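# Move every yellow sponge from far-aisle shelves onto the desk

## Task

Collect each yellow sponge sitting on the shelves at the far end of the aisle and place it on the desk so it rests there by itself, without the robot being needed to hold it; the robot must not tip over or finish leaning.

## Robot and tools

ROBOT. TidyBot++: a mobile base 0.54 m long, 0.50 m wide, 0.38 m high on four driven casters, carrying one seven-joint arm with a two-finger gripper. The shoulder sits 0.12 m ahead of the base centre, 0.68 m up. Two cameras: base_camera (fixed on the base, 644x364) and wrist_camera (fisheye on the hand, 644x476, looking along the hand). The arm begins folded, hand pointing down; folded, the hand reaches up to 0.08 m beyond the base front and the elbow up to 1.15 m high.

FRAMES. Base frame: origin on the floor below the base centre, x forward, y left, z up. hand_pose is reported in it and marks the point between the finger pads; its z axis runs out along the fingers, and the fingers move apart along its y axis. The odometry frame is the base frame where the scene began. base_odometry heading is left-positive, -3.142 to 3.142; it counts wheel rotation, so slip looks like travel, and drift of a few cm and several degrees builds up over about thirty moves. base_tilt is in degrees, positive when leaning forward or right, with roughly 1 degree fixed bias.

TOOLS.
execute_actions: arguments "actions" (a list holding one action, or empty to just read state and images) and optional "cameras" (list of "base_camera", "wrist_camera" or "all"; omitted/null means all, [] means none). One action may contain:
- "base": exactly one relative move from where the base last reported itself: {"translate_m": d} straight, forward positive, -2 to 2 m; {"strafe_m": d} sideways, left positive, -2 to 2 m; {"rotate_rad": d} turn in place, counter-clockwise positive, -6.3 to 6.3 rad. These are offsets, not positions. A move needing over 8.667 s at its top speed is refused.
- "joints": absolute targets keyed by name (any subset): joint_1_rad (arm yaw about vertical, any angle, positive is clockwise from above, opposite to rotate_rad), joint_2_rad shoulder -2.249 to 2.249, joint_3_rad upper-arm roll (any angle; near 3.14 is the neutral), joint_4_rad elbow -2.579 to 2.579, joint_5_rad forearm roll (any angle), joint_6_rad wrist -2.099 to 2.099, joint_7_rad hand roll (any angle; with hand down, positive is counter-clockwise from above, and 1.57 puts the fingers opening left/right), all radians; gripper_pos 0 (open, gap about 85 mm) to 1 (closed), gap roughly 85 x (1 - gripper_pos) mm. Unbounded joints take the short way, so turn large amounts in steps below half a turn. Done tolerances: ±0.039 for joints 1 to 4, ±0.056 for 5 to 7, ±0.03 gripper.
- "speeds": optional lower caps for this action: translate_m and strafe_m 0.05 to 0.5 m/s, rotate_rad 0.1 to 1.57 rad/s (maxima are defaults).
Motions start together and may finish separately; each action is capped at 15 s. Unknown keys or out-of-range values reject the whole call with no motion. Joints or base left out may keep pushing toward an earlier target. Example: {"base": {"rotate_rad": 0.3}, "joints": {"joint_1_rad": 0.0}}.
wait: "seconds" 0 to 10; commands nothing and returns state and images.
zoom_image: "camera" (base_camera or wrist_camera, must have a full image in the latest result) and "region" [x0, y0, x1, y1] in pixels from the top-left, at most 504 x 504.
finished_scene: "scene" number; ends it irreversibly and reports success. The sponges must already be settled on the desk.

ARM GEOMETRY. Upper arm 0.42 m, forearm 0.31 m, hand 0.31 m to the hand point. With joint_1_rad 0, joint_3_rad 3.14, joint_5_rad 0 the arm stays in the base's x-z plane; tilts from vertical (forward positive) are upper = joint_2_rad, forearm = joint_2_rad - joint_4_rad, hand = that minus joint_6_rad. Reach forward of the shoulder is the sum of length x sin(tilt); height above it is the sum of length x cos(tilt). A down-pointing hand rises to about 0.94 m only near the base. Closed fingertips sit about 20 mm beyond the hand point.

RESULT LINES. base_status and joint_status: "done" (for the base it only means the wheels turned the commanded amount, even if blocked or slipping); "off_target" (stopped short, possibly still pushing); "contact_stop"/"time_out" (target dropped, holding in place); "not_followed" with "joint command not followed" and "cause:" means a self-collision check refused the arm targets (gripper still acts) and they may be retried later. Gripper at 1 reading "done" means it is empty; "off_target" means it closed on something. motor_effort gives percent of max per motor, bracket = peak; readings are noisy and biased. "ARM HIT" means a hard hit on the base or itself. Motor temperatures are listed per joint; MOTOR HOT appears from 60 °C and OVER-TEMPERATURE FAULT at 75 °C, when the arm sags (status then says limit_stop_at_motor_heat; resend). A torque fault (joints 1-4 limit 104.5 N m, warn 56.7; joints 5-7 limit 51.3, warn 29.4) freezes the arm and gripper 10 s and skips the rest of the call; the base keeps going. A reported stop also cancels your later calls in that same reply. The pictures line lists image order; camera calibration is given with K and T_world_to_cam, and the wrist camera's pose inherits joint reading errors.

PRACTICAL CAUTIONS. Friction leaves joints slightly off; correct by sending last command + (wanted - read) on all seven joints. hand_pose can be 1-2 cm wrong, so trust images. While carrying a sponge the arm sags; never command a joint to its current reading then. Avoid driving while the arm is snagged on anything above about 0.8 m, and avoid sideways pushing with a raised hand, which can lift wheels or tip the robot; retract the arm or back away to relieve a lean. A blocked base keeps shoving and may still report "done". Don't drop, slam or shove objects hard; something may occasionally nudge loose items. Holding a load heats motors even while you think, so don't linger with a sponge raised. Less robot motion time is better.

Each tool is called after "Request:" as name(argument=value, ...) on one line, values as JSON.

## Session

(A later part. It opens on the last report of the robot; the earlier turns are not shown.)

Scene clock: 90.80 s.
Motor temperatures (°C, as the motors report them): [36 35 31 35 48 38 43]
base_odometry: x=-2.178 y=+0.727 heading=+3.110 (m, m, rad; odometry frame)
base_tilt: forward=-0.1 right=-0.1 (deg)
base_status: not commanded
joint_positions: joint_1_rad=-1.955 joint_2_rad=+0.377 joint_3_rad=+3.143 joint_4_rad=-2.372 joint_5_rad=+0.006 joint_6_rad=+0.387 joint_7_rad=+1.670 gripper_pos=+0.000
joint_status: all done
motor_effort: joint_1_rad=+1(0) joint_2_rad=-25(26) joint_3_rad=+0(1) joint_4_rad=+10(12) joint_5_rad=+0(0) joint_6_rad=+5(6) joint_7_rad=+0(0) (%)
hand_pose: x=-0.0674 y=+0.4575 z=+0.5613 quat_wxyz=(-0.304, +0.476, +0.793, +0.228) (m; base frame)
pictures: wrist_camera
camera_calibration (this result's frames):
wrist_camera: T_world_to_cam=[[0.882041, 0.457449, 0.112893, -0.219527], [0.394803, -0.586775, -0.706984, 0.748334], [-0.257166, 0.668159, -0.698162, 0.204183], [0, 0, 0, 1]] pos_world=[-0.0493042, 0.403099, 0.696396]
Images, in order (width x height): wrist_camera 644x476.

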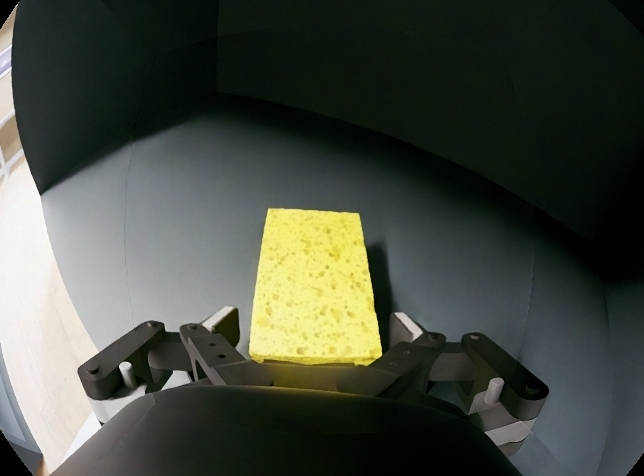

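Request:
execute_actions(actions=[{"joints":{"gripper_pos":1}}], cameras=[])

Request:
execute_actions(actions=[{"joints":{"joint_2_rad":0.15}}], cameras=[])

Request:
execute_actions(actions=[{"base":{"strafe_m":-0.06},"joints":{"joint_1_rad":-3.15,"joint_7_rad":1.55}}])

Scene clock: 94.40 s.
Motor temperatures (°C, as the motors report them): [36 35 31 35 48 38 43]
base_odometry: x=-2.178 y=+0.727 heading=+3.110 (m, m, rad; odometry frame)
base_tilt: forward=-0.1 right=-0.1 (deg)
base_status: not commanded
joint_positions: joint_1_rad=-1.955 joint_2_rad=+0.379 joint_3_rad=+3.143 joint_4_rad=-2.369 joint_5_rad=+0.006 joint_6_rad=+0.395 joint_7_rad=+1.670 gripper_pos=+0.384
joint_status: gripper_pos off_target (ended at +0.384, target +1.000)
motor_effort: joint_1_rad=+0(1) joint_2_rad=-23(27) joint_3_rad=+0(1) joint_4_rad=+10(10) joint_5_rad=+0(0) joint_6_rad=+5(5) joint_7_rad=+0(0) (%)
hand_pose: x=-0.0685 y=+0.4602 z=+0.5630 quat_wxyz=(-0.307, +0.476, +0.791, +0.231) (m; base frame)
pictures: none
No camera images: the call's "cameras" was empty. Leave "cameras" out to get every camera's image.

Scene clock: 95.67 s.
Motor temperatures (°C, as the motors report them): [36 35 31 35 48 38 43]
base_odometry: x=-2.178 y=+0.727 heading=+3.110 (m, m, rad; odometry frame)
base_tilt: forward=-0.1 right=-0.1 (deg)
base_status: not commanded
joint_positions: joint_1_rad=-1.955 joint_2_rad=+0.165 joint_3_rad=+3.143 joint_4_rad=-2.368 joint_5_rad=+0.006 joint_6_rad=+0.395 joint_7_rad=+1.670 gripper_pos=+0.384
joint_status: all done
motor_effort: joint_1_rad=+0(1) joint_2_rad=-22(27) joint_3_rad=+0(1) joint_4_rad=+14(14) joint_5_rad=+0(0) joint_6_rad=+7(7) joint_7_rad=+0(0) (%)
hand_pose: x=-0.0738 y=+0.4734 z=+0.6715 quat_wxyz=(-0.384, +0.452, +0.752, +0.289) (m; base frame)
pictures: none
No camera images: the call's "cameras" was empty. Leave "cameras" out to get every camera's image.

Scene clock: 98.13 s.
Motor temperatures (°C, as the motors report them): [36 35 31 35 48 38 43]
base_odometry: x=-2.176 y=+0.787 heading=+3.110 (m, m, rad; odometry frame)
base_tilt: forward=-0.2 right=-0.1 (deg)
base_status: done
joint_positions: joint_1_rad=-3.134 joint_2_rad=+0.163 joint_3_rad=+3.143 joint_4_rad=-2.367 joint_5_rad=+0.006 joint_6_rad=+0.395 joint_7_rad=+1.580 gripper_pos=+0.384
joint_status: all done
motor_effort: joint_1_rad=+1(1) joint_2_rad=-21(23) joint_3_rad=+0(2) joint_4_rad=+14(16) joint_5_rad=+0(0) joint_6_rad=+7(7) joint_7_rad=+0(1) (%)
hand_pose: x=-0.3927 y=+0.0027 z=+0.6729 quat_wxyz=(-0.482, -0.003, +0.876, +0.005) (m; base frame)
pictures: base_camera, wrist_camera
camera_calibration (this result's frames):
wrist_camera: T_world_to_cam=[[-0.0101777, 0.998406, 0.0555099, -0.0503437], [0.521064, 0.0526756, -0.851891, 0.834224], [-0.853457, 0.0202539, -0.520769, 0.150497], [0, 0, 0, 1]] pos_world=[-0.306753, 0.00327214, 0.791836]
Images, in order (width x height): base_camera 644x364, wrist_camera 644x476.

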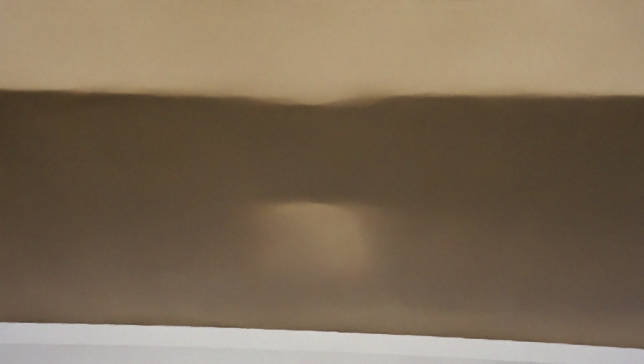

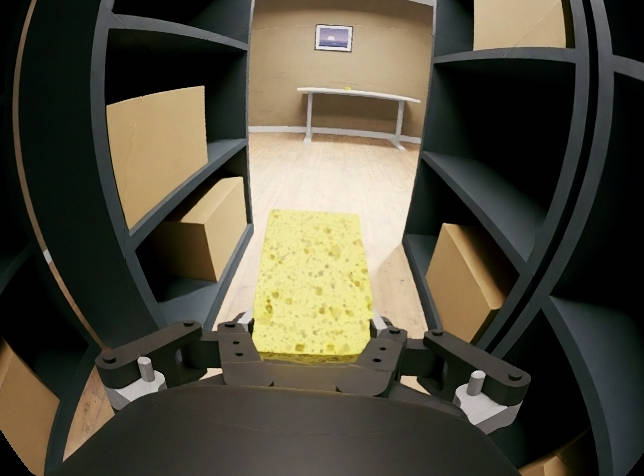

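Request:
execute_actions(actions=[{"base":{"translate_m":-2},"joints":{"joint_2_rad":0.5,"joint_4_rad":-0.9,"joint_6_rad":-0.82}}], cameras=["wrist_camera"])

Request:
execute_actions(actions=[{"base":{"translate_m":-1.18},"joints":{"joint_2_rad":0.62}}], cameras=["wrist_camera"])

Scene clock: 105.23 s.
Motor temperatures (°C, as the motors report them): [36 35 31 35 48 38 43]
base_odometry: x=-0.177 y=+0.724 heading=+3.110 (m, m, rad; odometry frame)
base_tilt: forward=-0.2 right=-0.1 (deg)
base_status: done
joint_positions: joint_1_rad=-3.134 joint_2_rad=+0.486 joint_3_rad=+3.143 joint_4_rad=-0.911 joint_5_rad=+0.006 joint_6_rad=-0.798 joint_7_rad=+1.580 gripper_pos=+0.384
joint_status: all done
motor_effort: joint_1_rad=+1(0) joint_2_rad=-40(43) joint_3_rad=+0(2) joint_4_rad=+21(21) joint_5_rad=+0(1) joint_6_rad=+7(7) joint_7_rad=+0(0) (%)
hand_pose: x=-0.6397 y=+0.0066 z=+0.9264 quat_wxyz=(-0.456, -0.001, +0.890, +0.007) (m; base frame)
pictures: wrist_camera
camera_calibration (this result's frames):
wrist_camera: T_world_to_cam=[[-0.00771545, 0.998326, 0.0573243, -0.0709759], [0.570768, 0.051467, -0.819497, 1.18047], [-0.821075, 0.0263961, -0.57021, 0.138111], [0, 0, 0, 1]] pos_world=[-0.560925, 0.00645613, 1.05021]
Images, in order (width x height): wrist_camera 644x476.

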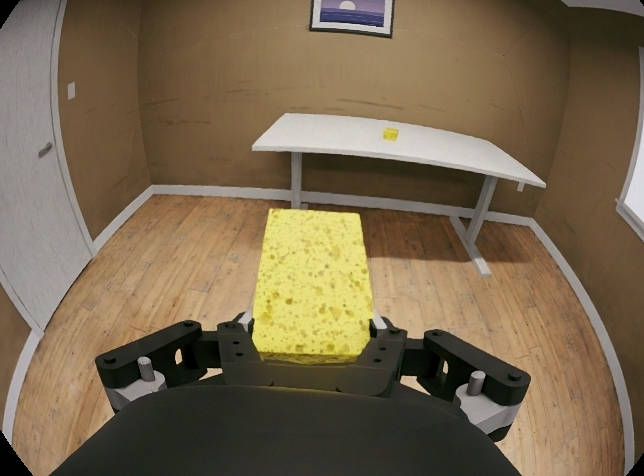

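Scene clock: 108.93 s.
Motor temperatures (°C, as the motors report them): [36 35 31 35 48 38 43]
base_odometry: x=+1.003 y=+0.686 heading=+3.110 (m, m, rad; odometry frame)
base_tilt: forward=-0.2 right=-0.1 (deg)
base_status: done
joint_positions: joint_1_rad=-3.134 joint_2_rad=+0.611 joint_3_rad=+3.143 joint_4_rad=-0.905 joint_5_rad=+0.006 joint_6_rad=-0.801 joint_7_rad=+1.580 gripper_pos=+0.384
joint_status: all done
motor_effort: joint_1_rad=+1(0) joint_2_rad=-44(47) joint_3_rad=-1(1) joint_4_rad=+21(23) joint_5_rad=+0(0) joint_6_rad=+6(7) joint_7_rad=+0(0) (%)
hand_pose: x=-0.6649 y=+0.0068 z=+0.8324 quat_wxyz=(-0.401, -0.001, +0.916, +0.007) (m; base frame)
pictures: wrist_camera
camera_calibration (this result's frames):
wrist_camera: T_world_to_cam=[[-0.0145657, 0.99838, 0.0550076, -0.0686066], [0.666316, 0.05071, -0.743943, 1.11843], [-0.745527, 0.0258164, -0.665975, 0.193771], [0, 0, 0, 1]] pos_world=[-0.601768, 0.00677717, 0.964871]
Images, in order (width x height): wrist_camera 644x476.

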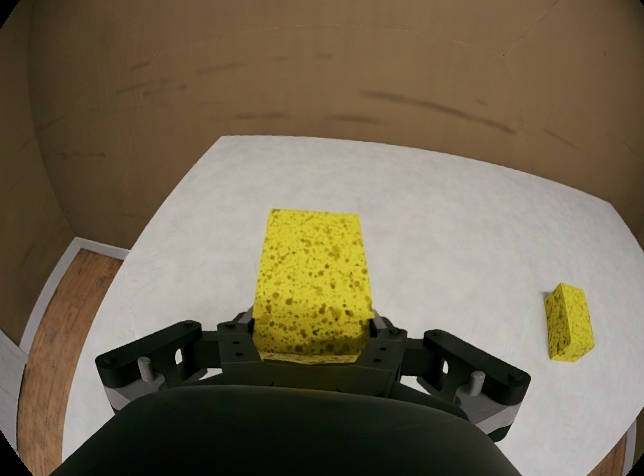

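Request:
execute_actions(actions=[{"joints":{"joint_2_rad":0.69}}], cameras=[])

Request:
execute_actions(actions=[{"joints":{"joint_2_rad":0.73}}], cameras=[])

Request:
execute_actions(actions=[{"joints":{"gripper_pos":0}}], cameras=[])

Request:
execute_actions(actions=[{"joints":{"joint_2_rad":0.55}}], cameras=["wrist_camera"])

Request:
finished_scene(scene=2)

Scene clock: 113.77 s.
Motor temperatures (°C, as the motors report them): [36 35 31 35 48 38 43]
base_odometry: x=+1.003 y=+0.686 heading=+3.110 (m, m, rad; odometry frame)
base_tilt: forward=-0.2 right=-0.1 (deg)
base_status: not commanded
joint_positions: joint_1_rad=-3.134 joint_2_rad=+0.679 joint_3_rad=+3.143 joint_4_rad=-0.904 joint_5_rad=+0.006 joint_6_rad=-0.801 joint_7_rad=+1.580 gripper_pos=+0.384
joint_status: all done
motor_effort: joint_1_rad=+0(1) joint_2_rad=-46(48) joint_3_rad=-1(1) joint_4_rad=+21(22) joint_5_rad=+0(0) joint_6_rad=+6(6) joint_7_rad=+0(0) (%)
hand_pose: x=-0.6735 y=+0.0069 z=+0.7787 quat_wxyz=(-0.369, -0.002, +0.929, +0.006) (m; base frame)
pictures: none
No camera images: the call's "cameras" was empty. Leave "cameras" out to get every camera's image.

Scene clock: 114.70 s.
Motor temperatures (°C, as the motors report them): [36 35 31 35 48 38 43]
base_odometry: x=+1.003 y=+0.686 heading=+3.110 (m, m, rad; odometry frame)
base_tilt: forward=-0.2 right=-0.1 (deg)
base_status: not commanded
joint_positions: joint_1_rad=-3.134 joint_2_rad=+0.711 joint_3_rad=+3.143 joint_4_rad=-0.901 joint_5_rad=+0.006 joint_6_rad=-0.801 joint_7_rad=+1.580 gripper_pos=+0.384
joint_status: all done
motor_effort: joint_1_rad=+0(0) joint_2_rad=-45(47) joint_3_rad=+0(1) joint_4_rad=+19(21) joint_5_rad=+0(1) joint_6_rad=+5(6) joint_7_rad=+0(0) (%)
hand_pose: x=-0.6769 y=+0.0069 z=+0.7552 quat_wxyz=(-0.356, -0.002, +0.934, +0.006) (m; base frame)
pictures: none
No camera images: the call's "cameras" was empty. Leave "cameras" out to get every camera's image.

Scene clock: 115.80 s.
Motor temperatures (°C, as the motors report them): [36 35 31 35 48 38 43]
base_odometry: x=+1.003 y=+0.686 heading=+3.110 (m, m, rad; odometry frame)
base_tilt: forward=-0.2 right=-0.1 (deg)
base_status: not commanded
joint_positions: joint_1_rad=-3.134 joint_2_rad=+0.711 joint_3_rad=+3.143 joint_4_rad=-0.901 joint_5_rad=+0.006 joint_6_rad=-0.801 joint_7_rad=+1.580 gripper_pos=+0.000
joint_status: all done
motor_effort: joint_1_rad=+0(1) joint_2_rad=-46(47) joint_3_rad=-1(1) joint_4_rad=+20(21) joint_5_rad=+0(0) joint_6_rad=+5(5) joint_7_rad=+0(0) (%)
hand_pose: x=-0.6769 y=+0.0069 z=+0.7552 quat_wxyz=(-0.356, -0.002, +0.934, +0.006) (m; base frame)
pictures: none
No camera images: the call's "cameras" was empty. Leave "cameras" out to get every camera's image.

Scene clock: 117.03 s.
Motor temperatures (°C, as the motors report them): [36 35 31 35 48 38 43]
base_odometry: x=+1.003 y=+0.686 heading=+3.110 (m, m, rad; odometry frame)
base_tilt: forward=-0.2 right=-0.1 (deg)
base_status: not commanded
joint_positions: joint_1_rad=-3.134 joint_2_rad=+0.548 joint_3_rad=+3.143 joint_4_rad=-0.899 joint_5_rad=+0.006 joint_6_rad=-0.801 joint_7_rad=+1.580 gripper_pos=+0.000
joint_status: all done
motor_effort: joint_1_rad=+1(0) joint_2_rad=-41(51) joint_3_rad=-1(0) joint_4_rad=+20(22) joint_5_rad=+0(0) joint_6_rad=+6(7) joint_7_rad=+0(0) (%)
hand_pose: x=-0.6547 y=+0.0067 z=+0.8852 quat_wxyz=(-0.432, -0.001, +0.902, +0.007) (m; base frame)
pictures: wrist_camera
camera_calibration (this result's frames):
wrist_camera: T_world_to_cam=[[-0.0106967, 0.998349, 0.0564361, -0.0700101], [0.613066, 0.051135, -0.788375, 1.15536], [-0.789959, 0.026166, -0.612601, 0.160146], [0, 0, 0, 1]] pos_world=[-0.582551, 0.00662491, 1.01291]
Images, in order (width x height): wrist_camera 644x476.

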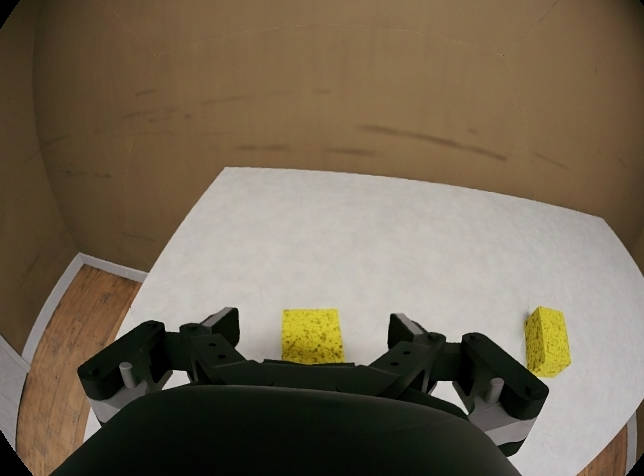

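The scene is finished: the task was done.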